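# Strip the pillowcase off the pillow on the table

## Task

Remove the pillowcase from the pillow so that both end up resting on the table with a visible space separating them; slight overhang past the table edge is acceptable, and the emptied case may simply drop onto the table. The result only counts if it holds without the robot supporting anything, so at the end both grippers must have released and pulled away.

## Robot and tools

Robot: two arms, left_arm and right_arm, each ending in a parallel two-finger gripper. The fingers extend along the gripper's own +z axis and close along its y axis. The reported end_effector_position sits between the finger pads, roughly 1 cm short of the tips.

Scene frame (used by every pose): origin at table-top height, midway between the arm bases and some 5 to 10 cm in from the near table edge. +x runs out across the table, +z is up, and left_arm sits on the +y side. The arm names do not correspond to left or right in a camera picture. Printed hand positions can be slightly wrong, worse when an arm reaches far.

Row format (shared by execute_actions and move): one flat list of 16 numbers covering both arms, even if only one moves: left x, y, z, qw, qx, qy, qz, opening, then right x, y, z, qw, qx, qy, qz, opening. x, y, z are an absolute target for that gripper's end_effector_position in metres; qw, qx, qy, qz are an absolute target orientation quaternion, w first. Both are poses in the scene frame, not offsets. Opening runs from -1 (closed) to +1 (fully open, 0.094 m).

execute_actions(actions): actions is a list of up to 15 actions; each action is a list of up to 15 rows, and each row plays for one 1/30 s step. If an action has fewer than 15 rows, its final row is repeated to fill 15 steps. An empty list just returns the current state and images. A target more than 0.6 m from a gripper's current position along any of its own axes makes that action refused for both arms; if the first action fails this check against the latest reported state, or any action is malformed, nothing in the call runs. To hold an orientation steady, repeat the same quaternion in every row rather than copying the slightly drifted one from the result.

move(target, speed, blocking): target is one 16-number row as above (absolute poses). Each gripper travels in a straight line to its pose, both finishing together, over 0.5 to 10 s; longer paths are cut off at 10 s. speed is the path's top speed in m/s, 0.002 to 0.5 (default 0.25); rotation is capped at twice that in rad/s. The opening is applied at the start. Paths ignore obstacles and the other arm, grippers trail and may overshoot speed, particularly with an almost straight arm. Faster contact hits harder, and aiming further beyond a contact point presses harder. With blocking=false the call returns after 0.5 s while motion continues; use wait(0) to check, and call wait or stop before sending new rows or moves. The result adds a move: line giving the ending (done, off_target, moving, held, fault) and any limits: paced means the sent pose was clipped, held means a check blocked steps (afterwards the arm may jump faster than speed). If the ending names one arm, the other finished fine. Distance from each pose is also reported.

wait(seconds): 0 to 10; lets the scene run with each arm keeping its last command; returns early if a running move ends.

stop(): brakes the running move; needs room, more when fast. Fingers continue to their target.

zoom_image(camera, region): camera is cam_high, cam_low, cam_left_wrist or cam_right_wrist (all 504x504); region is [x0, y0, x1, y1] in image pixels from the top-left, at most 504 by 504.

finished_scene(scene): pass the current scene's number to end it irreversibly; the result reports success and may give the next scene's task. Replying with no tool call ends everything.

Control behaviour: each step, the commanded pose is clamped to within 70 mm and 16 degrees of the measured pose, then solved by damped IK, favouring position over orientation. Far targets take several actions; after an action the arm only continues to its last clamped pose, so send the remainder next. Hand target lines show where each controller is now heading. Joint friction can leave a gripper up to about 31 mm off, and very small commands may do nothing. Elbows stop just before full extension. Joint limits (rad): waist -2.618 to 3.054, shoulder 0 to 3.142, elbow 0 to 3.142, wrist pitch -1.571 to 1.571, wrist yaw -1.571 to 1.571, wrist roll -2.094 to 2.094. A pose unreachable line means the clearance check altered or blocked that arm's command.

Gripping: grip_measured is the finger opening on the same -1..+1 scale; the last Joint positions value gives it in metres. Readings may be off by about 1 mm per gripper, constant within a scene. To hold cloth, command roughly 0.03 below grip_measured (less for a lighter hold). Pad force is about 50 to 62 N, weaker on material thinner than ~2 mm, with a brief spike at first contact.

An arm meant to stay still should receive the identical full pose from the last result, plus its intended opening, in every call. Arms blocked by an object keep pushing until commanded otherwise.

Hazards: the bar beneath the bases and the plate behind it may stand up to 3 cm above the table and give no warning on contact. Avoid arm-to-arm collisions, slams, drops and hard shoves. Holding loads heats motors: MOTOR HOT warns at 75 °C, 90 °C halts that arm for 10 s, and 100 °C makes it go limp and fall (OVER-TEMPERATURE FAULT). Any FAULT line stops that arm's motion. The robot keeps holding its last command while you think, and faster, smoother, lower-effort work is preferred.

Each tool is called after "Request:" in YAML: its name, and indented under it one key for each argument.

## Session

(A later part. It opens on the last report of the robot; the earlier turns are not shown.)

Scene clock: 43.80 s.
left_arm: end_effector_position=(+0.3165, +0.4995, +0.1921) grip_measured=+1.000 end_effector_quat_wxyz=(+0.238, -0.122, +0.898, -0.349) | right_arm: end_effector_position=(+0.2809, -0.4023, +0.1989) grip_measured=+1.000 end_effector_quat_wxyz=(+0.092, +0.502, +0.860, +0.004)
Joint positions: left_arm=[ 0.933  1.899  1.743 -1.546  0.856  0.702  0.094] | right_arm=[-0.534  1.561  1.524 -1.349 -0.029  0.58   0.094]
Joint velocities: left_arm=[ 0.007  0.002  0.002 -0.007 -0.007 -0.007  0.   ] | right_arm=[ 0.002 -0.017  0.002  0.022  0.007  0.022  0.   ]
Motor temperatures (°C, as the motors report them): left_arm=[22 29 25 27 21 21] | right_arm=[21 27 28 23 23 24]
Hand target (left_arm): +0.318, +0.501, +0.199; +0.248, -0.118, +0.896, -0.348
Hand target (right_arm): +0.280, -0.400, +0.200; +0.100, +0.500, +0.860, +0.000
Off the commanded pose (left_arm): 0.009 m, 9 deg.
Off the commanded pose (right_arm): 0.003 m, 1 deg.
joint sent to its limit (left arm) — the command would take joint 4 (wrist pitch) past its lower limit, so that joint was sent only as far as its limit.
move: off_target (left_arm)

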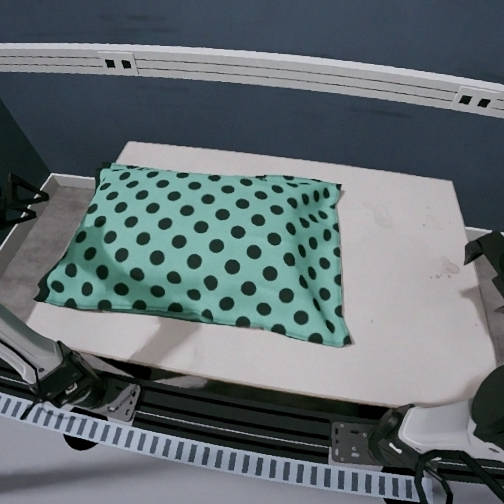

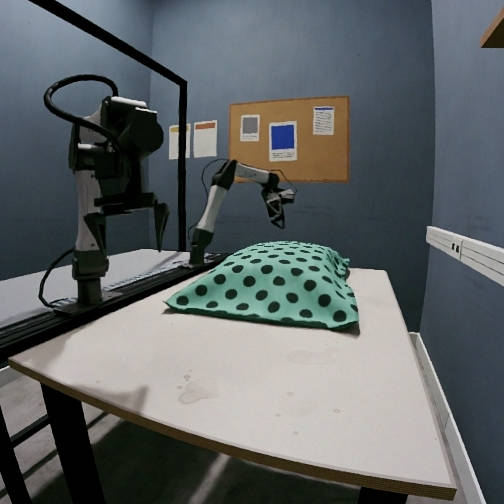

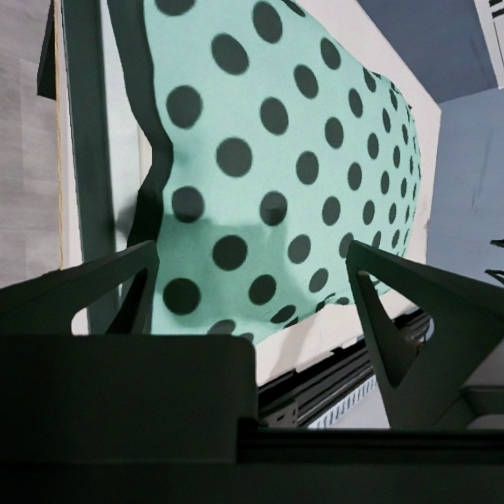

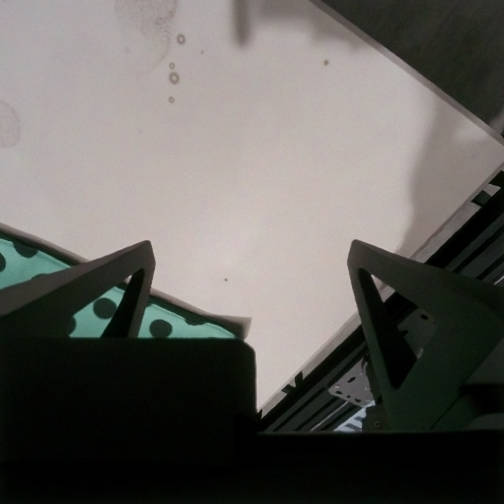

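Request:
move:
  target: [0.31,0.51,0.13,0.193,-0.081,0.895,-0.393,0.2, 0.28,-0.40,0.2,0.1,0.5,0.86,0,1]
  speed: 0.15

Scene clock: 45.17 s.
left_arm: end_effector_position=(+0.3149, +0.5114, +0.1321) grip_measured=+0.202 end_effector_quat_wxyz=(+0.207, -0.084, +0.898, -0.378) | right_arm: end_effector_position=(+0.2809, -0.4023, +0.1989) grip_measured=+1.000 end_effector_quat_wxyz=(+0.093, +0.502, +0.860, +0.004)
Joint positions: left_arm=[ 0.95   2.077  1.743 -1.548  0.832  0.881  0.056] | right_arm=[-0.534  1.561  1.524 -1.348 -0.029  0.58   0.094]
Joint velocities: left_arm=[ 0.002 -0.022  0.002 -0.007 -0.022  0.007  0.001] | right_arm=[-0.007 -0.017  0.002 -0.007  0.037  0.022  0.   ]
Motor temperatures (°C, as the motors report them): left_arm=[22 29 25 26 21 21] | right_arm=[21 28 28 24 23 24]
Hand target (left_arm): +0.309, +0.509, +0.130; +0.200, -0.087, +0.897, -0.384
Hand target (right_arm): +0.280, -0.400, +0.200; +0.100, +0.500, +0.860, +0.000
Off the commanded pose (left_arm): 0.005 m, 2 deg.
Off the commanded pose (right_arm): 0.003 m, 1 deg.
joint sent to its limit (left arm) — the command would take joint 4 (wrist pitch) past its lower limit, so that joint was sent only as far as its limit.
move: done

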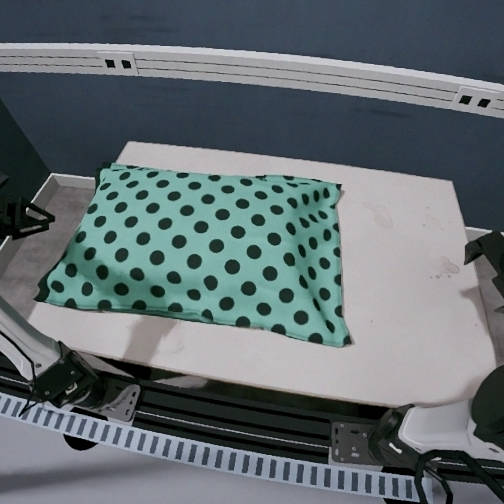

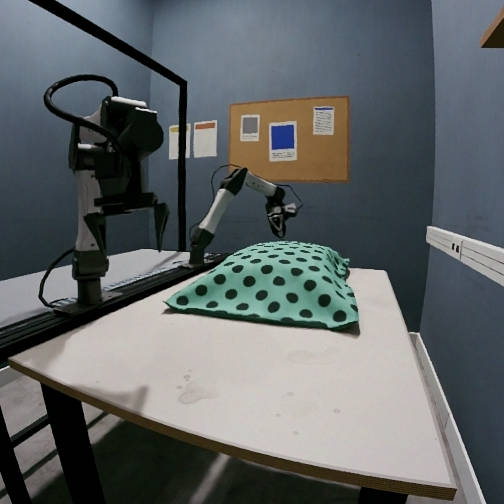

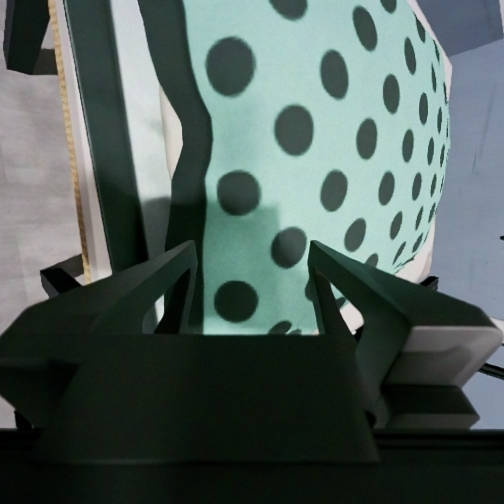

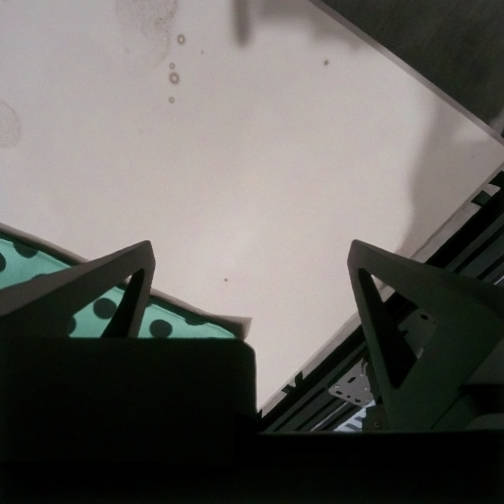

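Request:
zoom_image:
  camera: "cam_left_wrist"
  region: [40,0,280,240]

Region (40, 0, 280, 240) of cam_left_wrist's 504x504 image, scaled by 2.100, with more detail than that image has.

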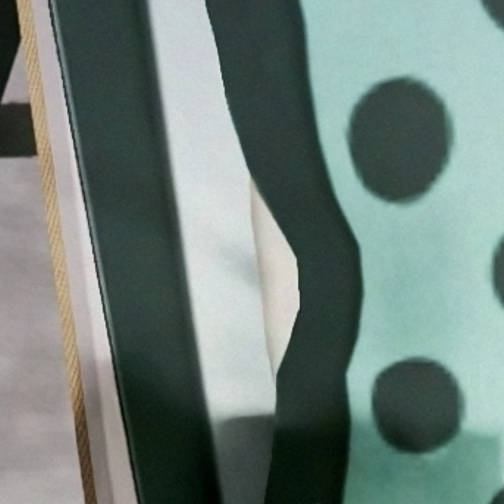

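Request:
move:
  target: [0.31,0.51,0.13,0.193,-0.081,0.895,-0.393,0.2, 0.39,-0.30,0.09,0,0,0.878,0.479,0.2]
  speed: 0.2

Scene clock: 50.40 s.
left_arm: end_effector_position=(+0.3149, +0.5114, +0.1321) grip_measured=+0.202 end_effector_quat_wxyz=(+0.208, -0.083, +0.899, -0.378) | right_arm: end_effector_position=(+0.3886, -0.3027, +0.0886) grip_measured=+0.202 end_effector_quat_wxyz=(+0.030, +0.020, +0.887, +0.461)
Joint positions: left_arm=[ 0.95   2.077  1.743 -1.548  0.832  0.884  0.056] | right_arm=[-0.502  2.339  1.847 -1.563 -0.9   -0.647  0.056]
Joint velocities: left_arm=[ 0.002 -0.007  0.002 -0.007 -0.007 -0.037 -0.001] | right_arm=[ 0.007 -0.007 -0.002 -0.007 -0.066 -0.037 -0.   ]
Motor temperatures (°C, as the motors report them): left_arm=[22 30 25 26 21 21] | right_arm=[21 28 29 23 23 24]
Hand target (left_arm): +0.310, +0.510, +0.130; +0.201, -0.087, +0.897, -0.383
Hand target (right_arm): +0.391, -0.301, +0.091; +0.032, +0.016, +0.885, +0.464
Off the commanded pose (left_arm): 0.005 m, 2 deg.
Off the commanded pose (right_arm): 0.003 m, 5 deg.
joint sent to its limit (left arm) — the command would take joint 4 (wrist pitch) past its lower limit, so that joint was sent only as far as its limit.
joint sent to its limit (right arm) — the command would take joint 4 (wrist pitch) past its lower limit, so that joint was sent only as far as its limit.
move: off_target (right_arm)

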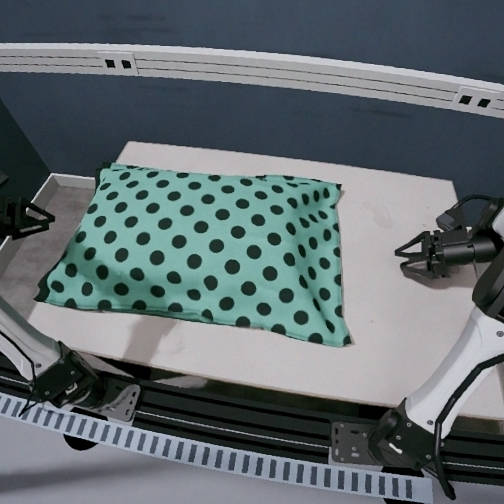

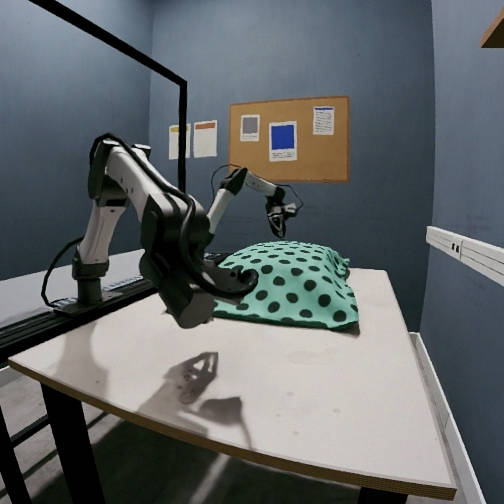

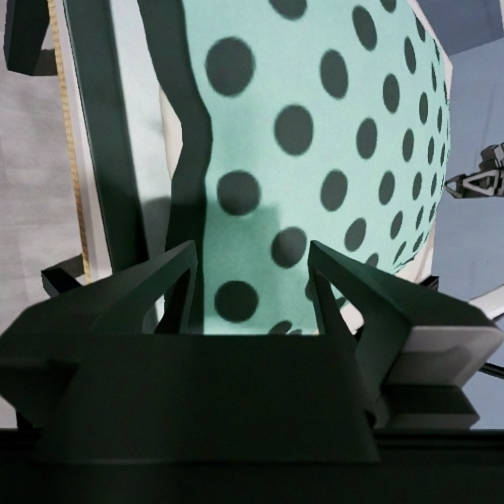

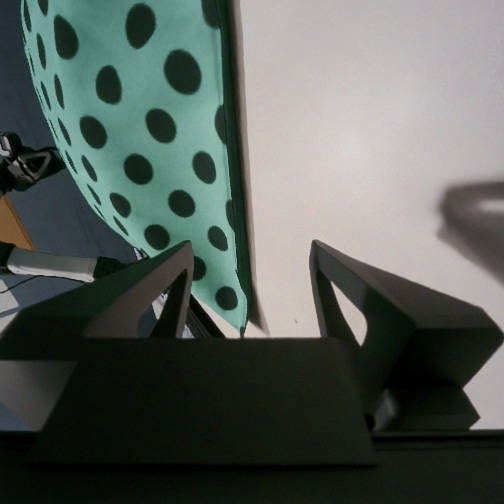

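Request:
move:
  target: [0.31,0.51,0.13,0.193,-0.081,0.895,-0.393,0.2, 0.39,-0.225,0.035,0,0,0.878,0.479,0.2]
  speed: 0.1

Scene clock: 52.10 s.
left_arm: end_effector_position=(+0.3149, +0.5114, +0.1321) grip_measured=+0.202 end_effector_quat_wxyz=(+0.208, -0.083, +0.899, -0.378) | right_arm: end_effector_position=(+0.3938, -0.2267, +0.0416) grip_measured=+0.202 end_effector_quat_wxyz=(+0.008, -0.010, +0.880, +0.475)
Joint positions: left_arm=[ 0.95   2.077  1.743 -1.548  0.832  0.884  0.056] | right_arm=[-0.317  2.339  1.654 -1.266 -0.969 -0.495  0.056]
Joint velocities: left_arm=[ 0.007 -0.017 -0.002  0.051 -0.051 -0.095 -0.001] | right_arm=[ 0.002  0.032 -0.017 -0.022  0.007 -0.007 -0.   ]
Motor temperatures (°C, as the motors report them): left_arm=[22 30 25 25 21 21] | right_arm=[21 29 29 23 23 24]
Hand target (left_arm): +0.310, +0.510, +0.130; +0.201, -0.087, +0.897, -0.383
Hand target (right_arm): +0.391, -0.225, +0.035; -0.000, -0.000, +0.877, +0.480
Off the commanded pose (left_arm): 0.005 m, 2 deg.
Off the commanded pose (right_arm): 0.008 m, 2 deg.
joint sent to its limit (left arm) — the command would take joint 4 (wrist pitch) past its lower limit, so that joint was sent only as far as its limit.
move: done

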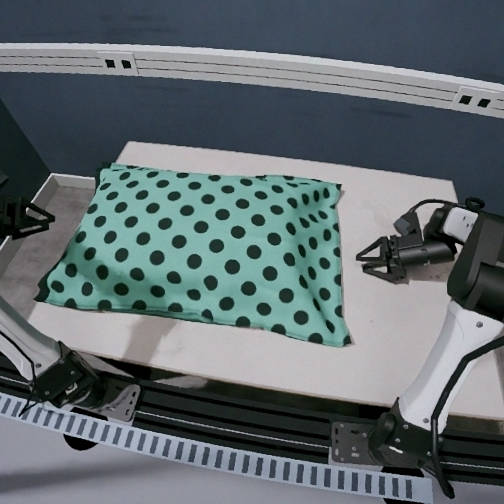

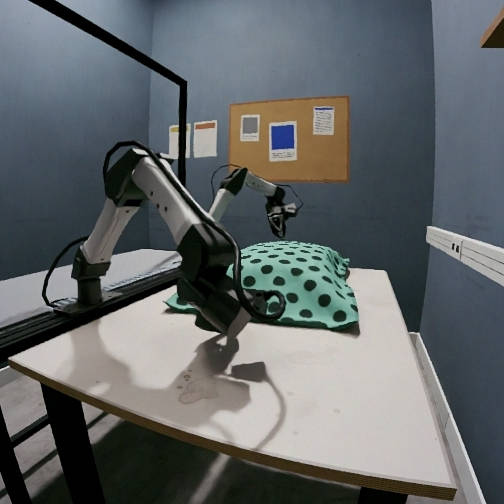

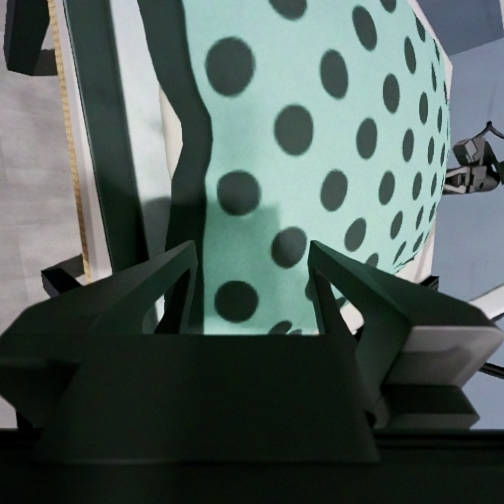

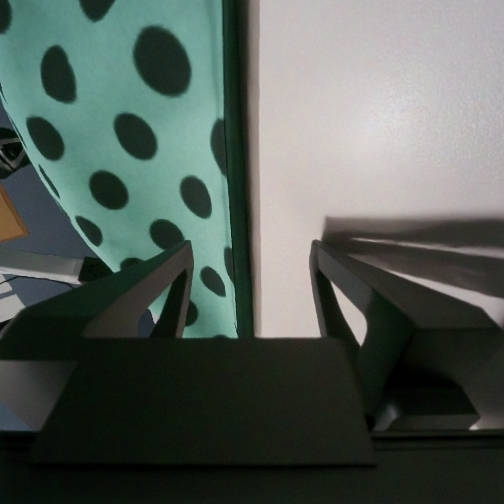

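Request:
move:
  target: [0.31,0.51,0.13,0.193,-0.081,0.895,-0.393,0.2, 0.39,-0.165,0.028,0,0,0.878,0.479,0.2]
  speed: 0.05

Scene clock: 53.90 s.
left_arm: end_effector_position=(+0.3149, +0.5114, +0.1321) grip_measured=+0.202 end_effector_quat_wxyz=(+0.208, -0.083, +0.899, -0.378) | right_arm: end_effector_position=(+0.3950, -0.1681, +0.0390) grip_measured=+0.202 end_effector_quat_wxyz=(+0.005, +0.004, +0.870, +0.494)
Joint positions: left_arm=[ 0.95   2.077  1.743 -1.548  0.832  0.884  0.056] | right_arm=[-0.182  2.26   1.498 -0.995 -1.051 -0.235  0.056]
Joint velocities: left_arm=[ 0.002  0.007  0.002 -0.022 -0.022 -0.037 -0.   ] | right_arm=[-0.002 -0.007 -0.002  0.051  0.007  0.081 -0.002]
Motor temperatures (°C, as the motors report them): left_arm=[22 31 25 25 21 21] | right_arm=[21 30 28 23 23 24]
Hand target (left_arm): +0.310, +0.510, +0.130; +0.201, -0.087, +0.897, -0.383
Hand target (right_arm): +0.390, -0.165, +0.028; -0.001, -0.001, +0.877, +0.480
Off the commanded pose (left_arm): 0.005 m, 2 deg.
Off the commanded pose (right_arm): 0.012 m, 2 deg.
joint sent to its limit (left arm) — the command would take joint 4 (wrist pitch) past its lower limit, so that joint was sent only as far as its limit.
move: off_target (right_arm)

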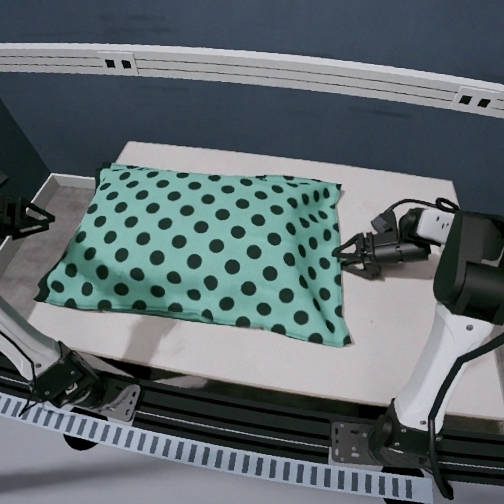

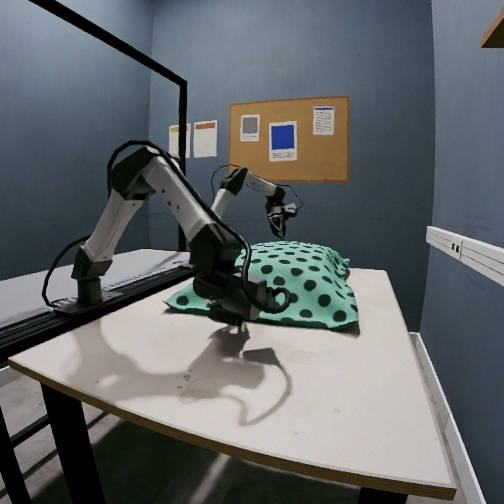

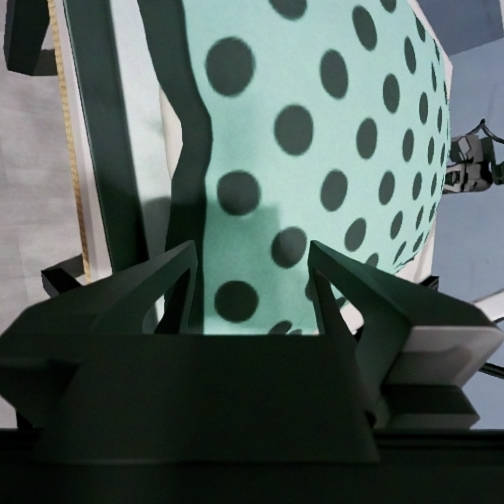

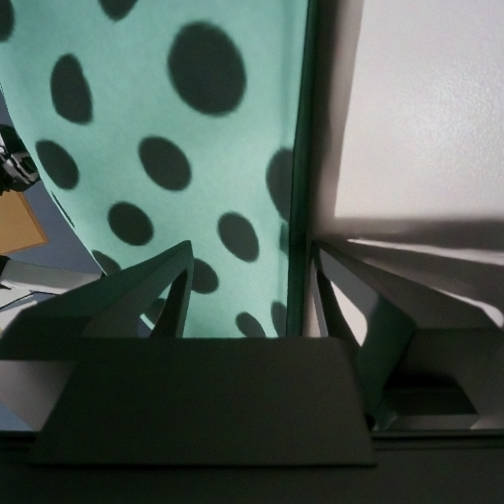

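Request:
move:
  target: [0.31,0.51,0.13,0.193,-0.081,0.895,-0.393,0.2, 0.39,-0.135,0.025,0,0,0.878,0.479,0.2]
  speed: 0.05

Scene clock: 55.03 s.
left_arm: end_effector_position=(+0.3149, +0.5114, +0.1321) grip_measured=+0.202 end_effector_quat_wxyz=(+0.208, -0.083, +0.899, -0.378) | right_arm: end_effector_position=(+0.3970, -0.1383, +0.0389) grip_measured=+0.202 end_effector_quat_wxyz=(+0.009, +0.000, +0.868, +0.497)
Joint positions: left_arm=[ 0.95   2.077  1.743 -1.548  0.832  0.884  0.056] | right_arm=[-0.107  2.222  1.434 -0.834 -1.067 -0.091  0.056]
Joint velocities: left_arm=[ 0.002 -0.017 -0.002 -0.125 -0.022 -0.007  0.001] | right_arm=[-0.017 -0.017 -0.012  0.081 -0.022  0.037 -0.   ]
Motor temperatures (°C, as the motors report them): left_arm=[22 31 25 25 21 21] | right_arm=[21 30 28 23 23 24]
Hand target (left_arm): +0.310, +0.510, +0.130; +0.201, -0.087, +0.897, -0.383
Hand target (right_arm): +0.390, -0.135, +0.025; -0.002, -0.001, +0.877, +0.480
Off the commanded pose (left_arm): 0.005 m, 2 deg.
Off the commanded pose (right_arm): 0.016 m, 3 deg.
joint sent to its limit (left arm) — the command would take joint 4 (wrist pitch) past its lower limit, so that joint was sent only as far as its limit.
move: off_target (right_arm)

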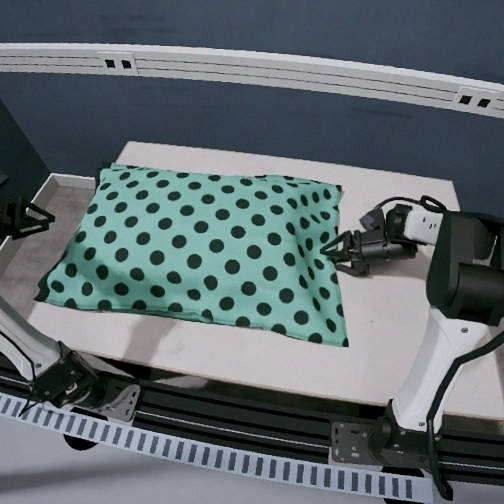

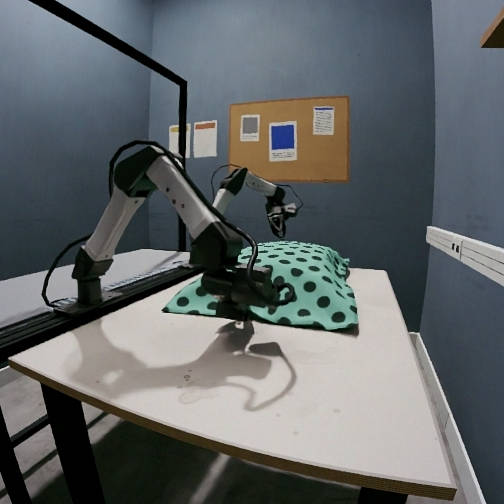

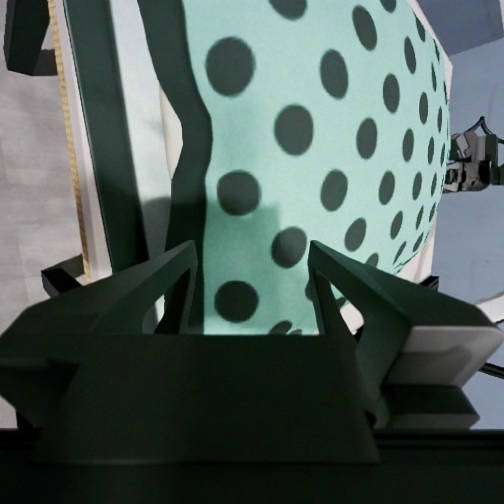

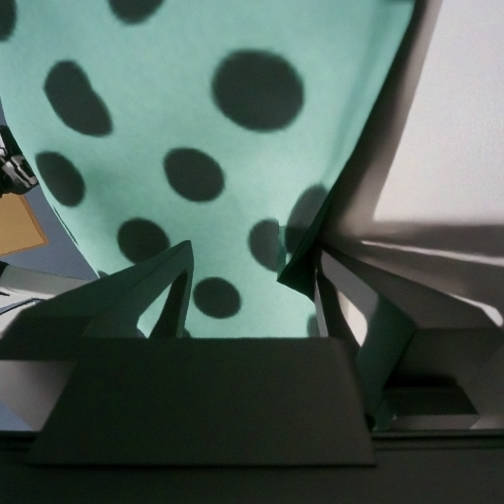

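Request:
move:
  target: [0.31,0.51,0.13,0.193,-0.081,0.895,-0.393,0.2, 0.395,-0.138,0.035,0,0,0.870,0.495,-1]
  speed: 0.05

Scene clock: 55.83 s.
left_arm: end_effector_position=(+0.3149, +0.5114, +0.1321) grip_measured=+0.202 end_effector_quat_wxyz=(+0.208, -0.083, +0.899, -0.378) | right_arm: end_effector_position=(+0.3955, -0.1382, +0.0391) grip_measured=-0.976 end_effector_quat_wxyz=(+0.007, -0.000, +0.867, +0.498)
Joint positions: left_arm=[ 0.95   2.077  1.743 -1.548  0.832  0.884  0.056] | right_arm=[-0.107  2.222  1.434 -0.843 -1.068 -0.098  0.001]
Joint velocities: left_arm=[-0.012 -0.002 -0.002 -0.037 -0.037  0.007  0.   ] | right_arm=[ 0.002 -0.002  0.012 -0.037 -0.007  0.051  0.   ]
Motor temperatures (°C, as the motors report them): left_arm=[22 31 25 25 21 21] | right_arm=[21 31 28 23 23 24]
Hand target (left_arm): +0.310, +0.510, +0.130; +0.201, -0.087, +0.897, -0.383
Hand target (right_arm): +0.395, -0.138, +0.035; +0.000, +0.000, +0.869, +0.495
Off the commanded pose (left_arm): 0.005 m, 2 deg.
Off the commanded pose (right_arm): 0.004 m, 1 deg.
joint sent to its limit (left arm) — the command would take joint 4 (wrist pitch) past its lower limit, so that joint was sent only as far as its limit.
move: done

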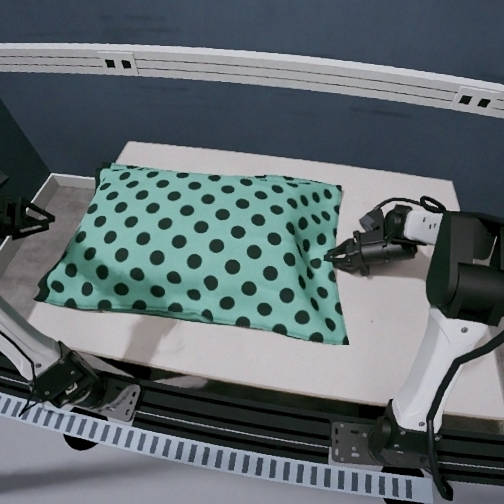

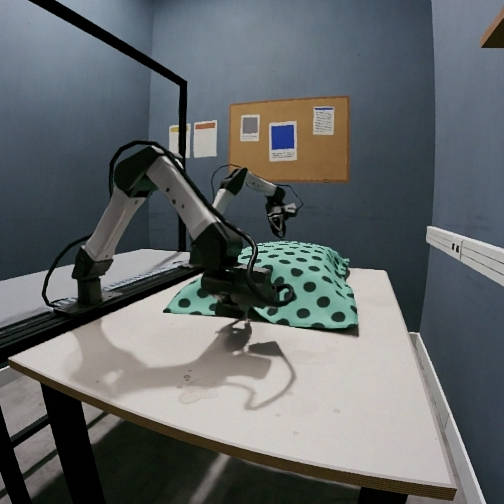

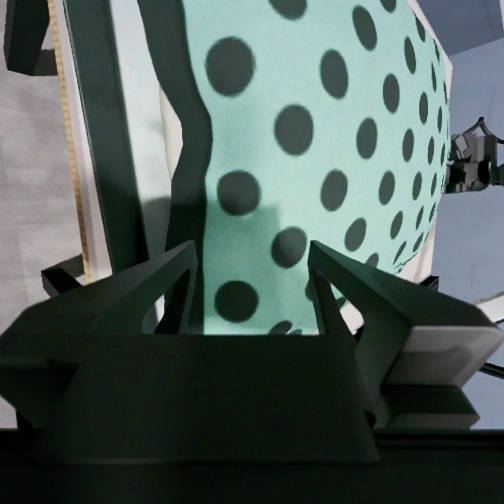

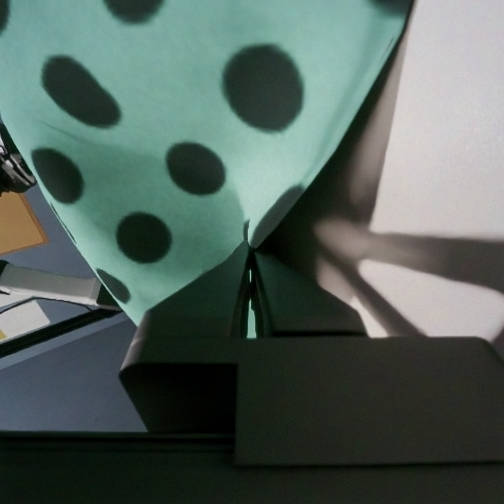

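Gripped. Pull −y.

Request:
move:
  target: [0.31,0.51,0.13,0.193,-0.081,0.895,-0.393,0.2, 0.395,-0.30,0.05,0,0,0.870,0.495,-1]
  speed: 0.08

Scene clock: 58.40 s.
left_arm: end_effector_position=(+0.3149, +0.5114, +0.1321) grip_measured=+0.202 end_effector_quat_wxyz=(+0.208, -0.083, +0.899, -0.378) | right_arm: end_effector_position=(+0.3946, -0.2904, +0.0502) grip_measured=-0.976 end_effector_quat_wxyz=(+0.009, +0.007, +0.870, +0.492)
Joint positions: left_arm=[ 0.95   2.077  1.743 -1.548  0.832  0.884  0.056] | right_arm=[-0.473  2.482  1.889 -1.567 -0.94  -0.717  0.001]
Joint velocities: left_arm=[-0.002 -0.002 -0.012  0.007 -0.095 -0.007  0.001] | right_arm=[-0.012 -0.002  0.012 -0.081  0.081 -0.037  0.001]
Motor temperatures (°C, as the motors report them): left_arm=[22 32 25 25 21 21] | right_arm=[21 31 29 23 23 24]
Hand target (left_arm): +0.310, +0.510, +0.130; +0.201, -0.087, +0.897, -0.383
Hand target (right_arm): +0.395, -0.300, +0.050; +0.012, +0.008, +0.874, +0.486
Off the commanded pose (left_arm): 0.005 m, 2 deg.
Off the commanded pose (right_arm): 0.010 m, 1 deg.
joint sent to its limit (left arm) — the command would take joint 4 (wrist pitch) past its lower limit, so that joint was sent only as far as its limit.
joint sent to its limit (right arm) — the command would take joint 4 (wrist pitch) past its lower limit, so that joint was sent only as far as its limit.
move: done

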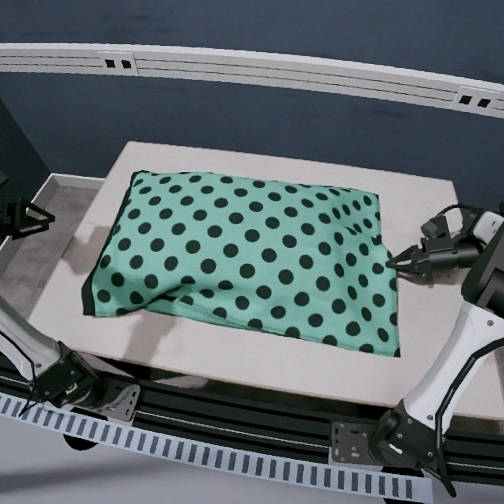

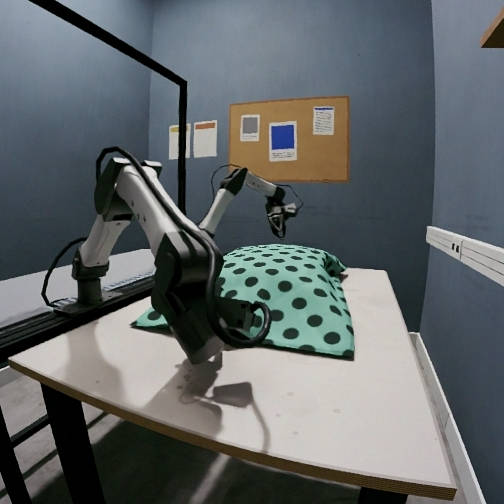

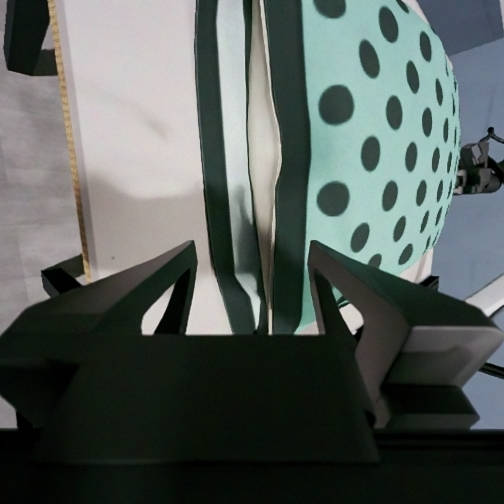

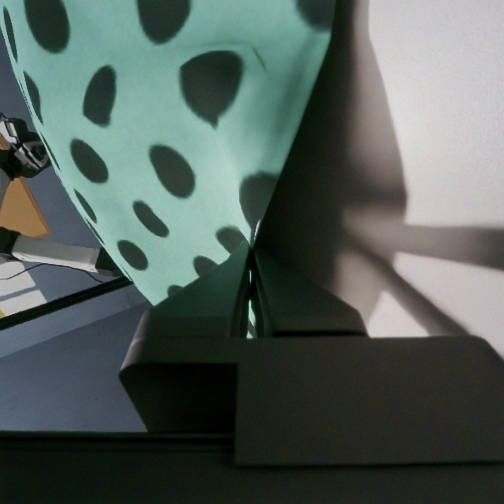

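Request:
move:
  target: [0.33,0.47,0.08,0.131,-0.077,0.853,-0.498,0.0, 0.395,-0.30,0.05,0,0,0.870,0.495,-1]
  speed: 0.1

Scene clock: 61.03 s.
left_arm: end_effector_position=(+0.3304, +0.4761, +0.0818) grip_measured=+0.002 end_effector_quat_wxyz=(+0.154, -0.091, +0.868, -0.463) | right_arm: end_effector_position=(+0.3944, -0.2904, +0.0502) grip_measured=-0.976 end_effector_quat_wxyz=(+0.010, +0.005, +0.870, +0.492)
Joint positions: left_arm=[ 0.87   2.243  1.711 -1.549  0.896  0.892  0.047] | right_arm=[-0.473  2.482  1.889 -1.568 -0.939 -0.72   0.001]
Joint velocities: left_arm=[-0.007 -0.012 -0.022 -0.022  0.007 -0.037 -0.   ] | right_arm=[-0.007 -0.002  0.022  0.037  0.007  0.007  0.   ]
Motor temperatures (°C, as the motors report them): left_arm=[22 32 26 25 21 21] | right_arm=[21 32 29 23 23 24]
Hand target (left_arm): +0.329, +0.469, +0.080; +0.147, -0.092, +0.862, -0.476
Hand target (right_arm): +0.395, -0.300, +0.050; +0.013, +0.007, +0.874, +0.486
Off the commanded pose (left_arm): 0.006 m, 5 deg.
Off the commanded pose (right_arm): 0.010 m, 1 deg.
joint sent to its limit (left arm) — the command would take joint 4 (wrist pitch) past its lower limit, so that joint was sent only as far as its limit.
joint sent to its limit (right arm) — the command would take joint 4 (wrist pitch) past its lower limit, so that joint was sent only as far as its limit.
move: off_target (left_arm)

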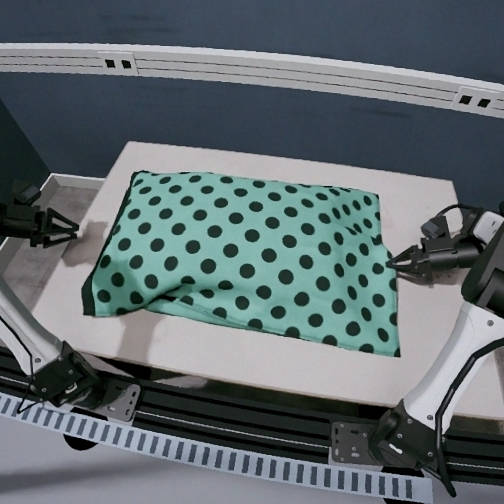

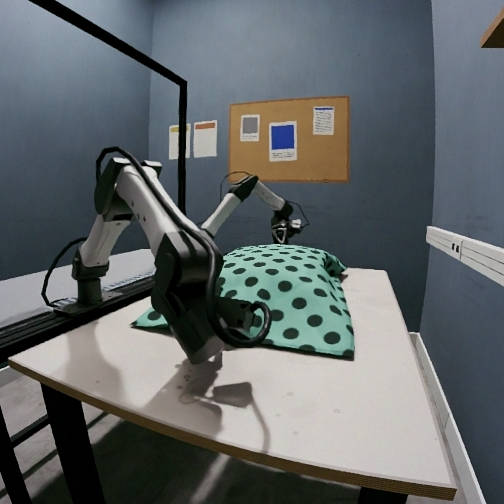

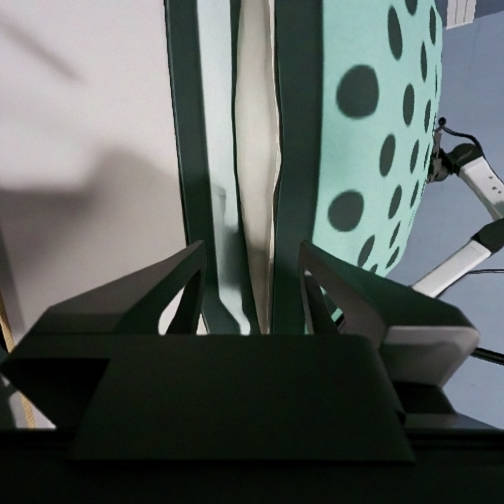

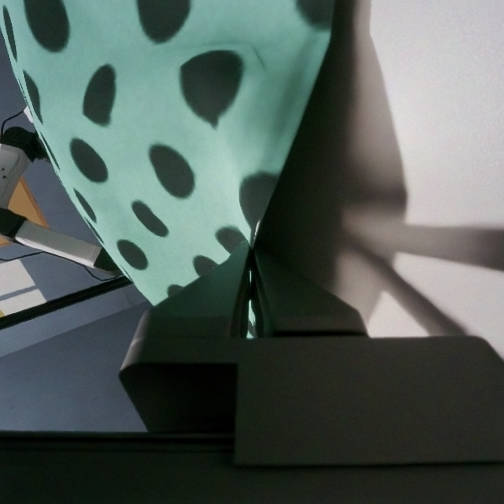

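Request:
move:
  target: [0.345,0.43,0.048,0.131,-0.077,0.853,-0.498,0.0, 0.395,-0.30,0.05,0,0,0.870,0.495,-1]
  speed: 0.06

Scene clock: 62.70 s.
left_arm: end_effector_position=(+0.3454, +0.4355, +0.0519) grip_measured=+0.002 end_effector_quat_wxyz=(+0.137, -0.071, +0.859, -0.488) | right_arm: end_effector_position=(+0.3944, -0.2904, +0.0502) grip_measured=-0.976 end_effector_quat_wxyz=(+0.010, +0.005, +0.870, +0.492)
Joint positions: left_arm=[ 0.768  2.278  1.614 -1.422  0.943  0.853  0.047] | right_arm=[-0.473  2.482  1.889 -1.568 -0.939 -0.72   0.001]
Joint velocities: left_arm=[ 0.007  0.002 -0.002  0.066  0.007 -0.022  0.001] | right_arm=[ 0.012  0.002 -0.012  0.022 -0.022 -0.007 -0.   ]
Motor temperatures (°C, as the motors report them): left_arm=[22 32 26 24 21 21] | right_arm=[21 33 29 23 23 24]
Hand target (left_arm): +0.344, +0.429, +0.048; +0.130, -0.077, +0.854, -0.497
Hand target (right_arm): +0.395, -0.300, +0.050; +0.013, +0.007, +0.874, +0.486
Off the commanded pose (left_arm): 0.007 m, 2 deg.
Off the commanded pose (right_arm): 0.010 m, 1 deg.
joint sent to its limit (right arm) — the command would take joint 4 (wrist pitch) past its lower limit, so that joint was sent only as far as its limit.
move: done

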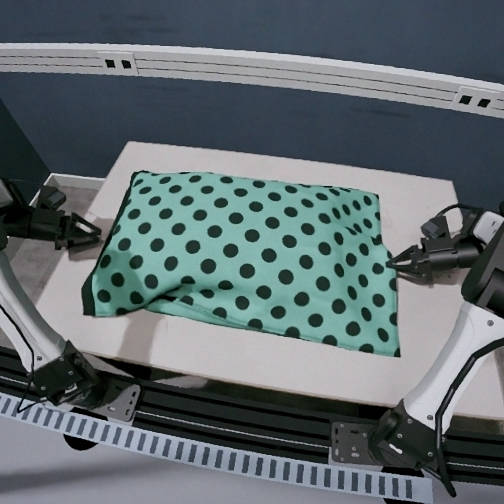

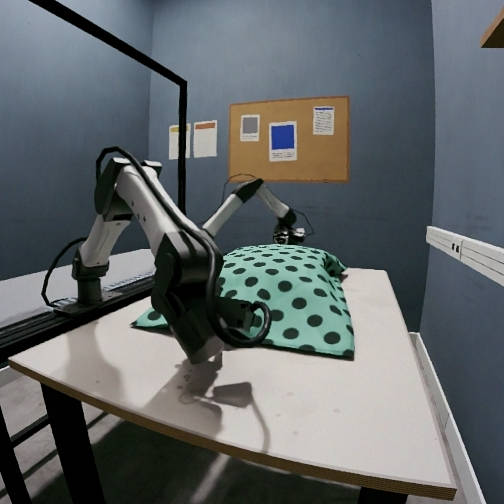

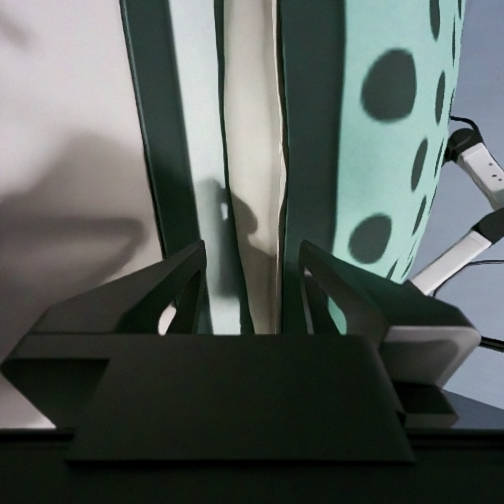

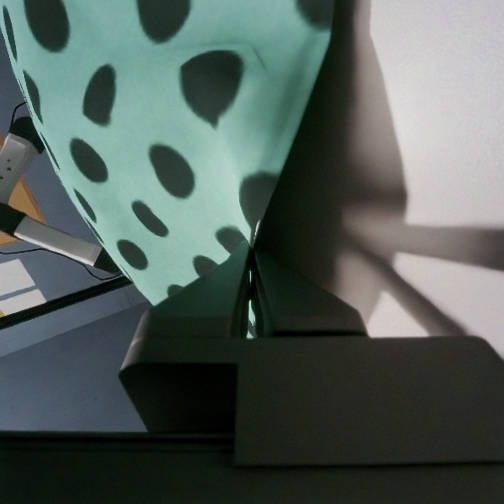

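Request:
move:
  target: [0.355,0.40,0.03,0.131,-0.077,0.853,-0.498,-0.35, 0.395,-0.30,0.05,0,0,0.870,0.495,-1]
  speed: 0.04

Scene clock: 64.43 s.
left_arm: end_effector_position=(+0.3550, +0.4053, +0.0258) grip_measured=-0.348 end_effector_quat_wxyz=(+0.130, -0.076, +0.856, -0.494) | right_arm: end_effector_position=(+0.3944, -0.2904, +0.0502) grip_measured=-0.976 end_effector_quat_wxyz=(+0.010, +0.005, +0.870, +0.492)
Joint positions: left_arm=[ 0.692  2.278  1.498 -1.232  0.981  0.735  0.031] | right_arm=[-0.473  2.482  1.889 -1.568 -0.939 -0.72   0.001]
Joint velocities: left_arm=[-0.007 -0.012 -0.017  0.066  0.022  0.051 -0.   ] | right_arm=[ 0.012  0.007  0.007 -0.022 -0.007  0.007  0.001]
Motor temperatures (°C, as the motors report them): left_arm=[22 33 26 24 21 21] | right_arm=[21 34 29 23 23 24]
Hand target (left_arm): +0.354, +0.400, +0.030; +0.130, -0.077, +0.854, -0.498
Hand target (right_arm): +0.395, -0.300, +0.050; +0.013, +0.007, +0.874, +0.486
Off the commanded pose (left_arm): 0.007 m, 1 deg.
Off the commanded pose (right_arm): 0.010 m, 1 deg.
joint sent to its limit (right arm) — the command would take joint 4 (wrist pitch) past its lower limit, so that joint was sent only as far as its limit.
move: done

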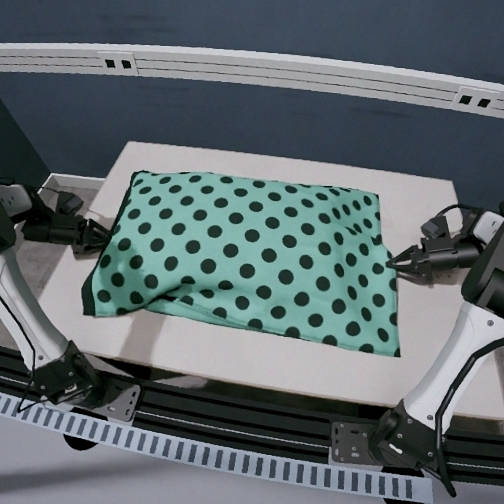

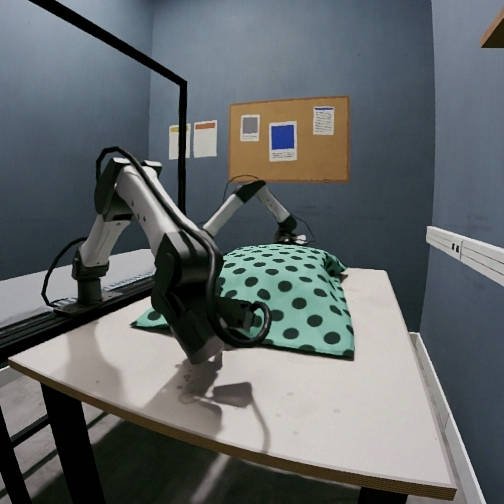

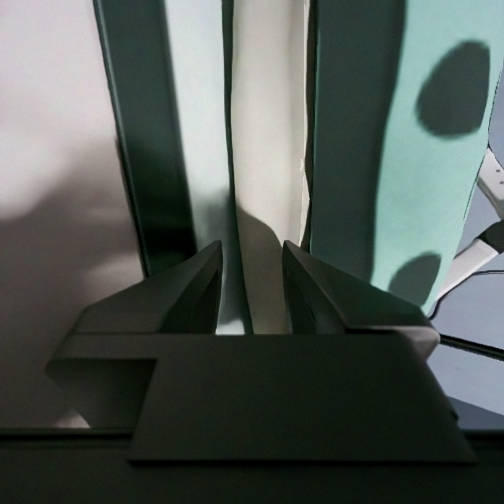

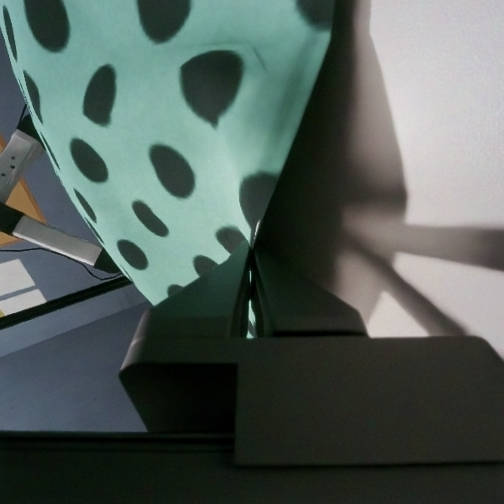

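Request:
move:
  target: [0.36,0.362,0.028,0.131,-0.077,0.853,-0.498,-0.35, 0.395,-0.30,0.05,0,0,0.870,0.495,-1]
  speed: 0.04

Scene clock: 66.07 s.
left_arm: end_effector_position=(+0.3607, +0.3697, +0.0228) grip_measured=-0.348 end_effector_quat_wxyz=(+0.130, -0.078, +0.857, -0.493) | right_arm: end_effector_position=(+0.3941, -0.2906, +0.0499) grip_measured=-0.976 end_effector_quat_wxyz=(+0.009, +0.005, +0.871, +0.492)
Joint positions: left_arm=[ 0.603  2.198  1.355 -1.034  1.012  0.574  0.031] | right_arm=[-0.473  2.482  1.889 -1.568 -0.937 -0.72   0.001]
Joint velocities: left_arm=[ 0.002 -0.002 -0.012  0.022  0.022 -0.007  0.   ] | right_arm=[-0.007  0.002  0.012 -0.022 -0.037  0.007  0.   ]
Motor temperatures (°C, as the motors report them): left_arm=[22 33 25 24 22 21] | right_arm=[21 34 29 23 23 24]
Hand target (left_arm): +0.359, +0.362, +0.028; +0.130, -0.077, +0.854, -0.498
Hand target (right_arm): +0.395, -0.300, +0.050; +0.013, +0.007, +0.874, +0.486
Off the commanded pose (left_arm): 0.009 m, 1 deg.
Off the commanded pose (right_arm): 0.009 m, 1 deg.
joint sent to its limit (right arm) — the command would take joint 4 (wrist pitch) past its lower limit, so that joint was sent only as far as its limit.
move: done

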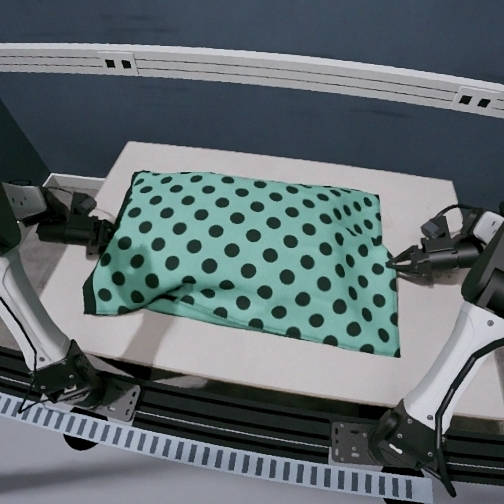

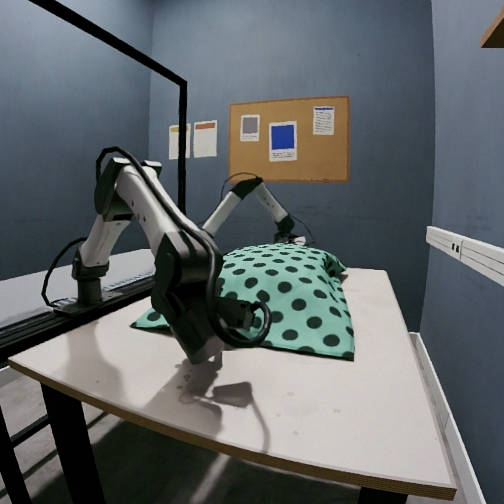

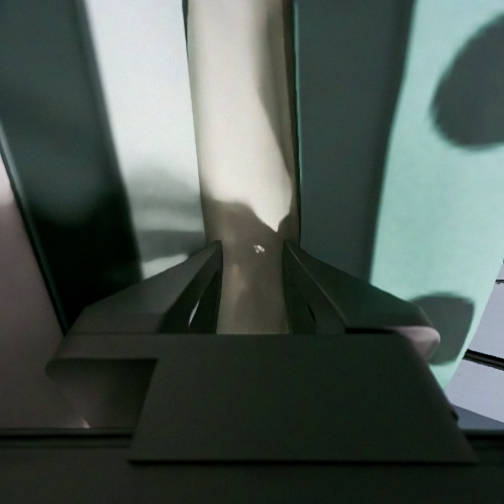

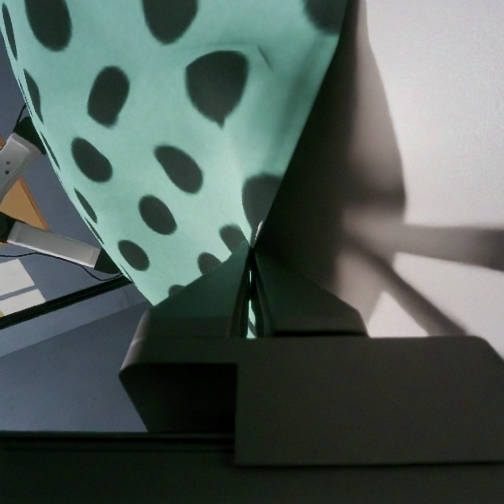

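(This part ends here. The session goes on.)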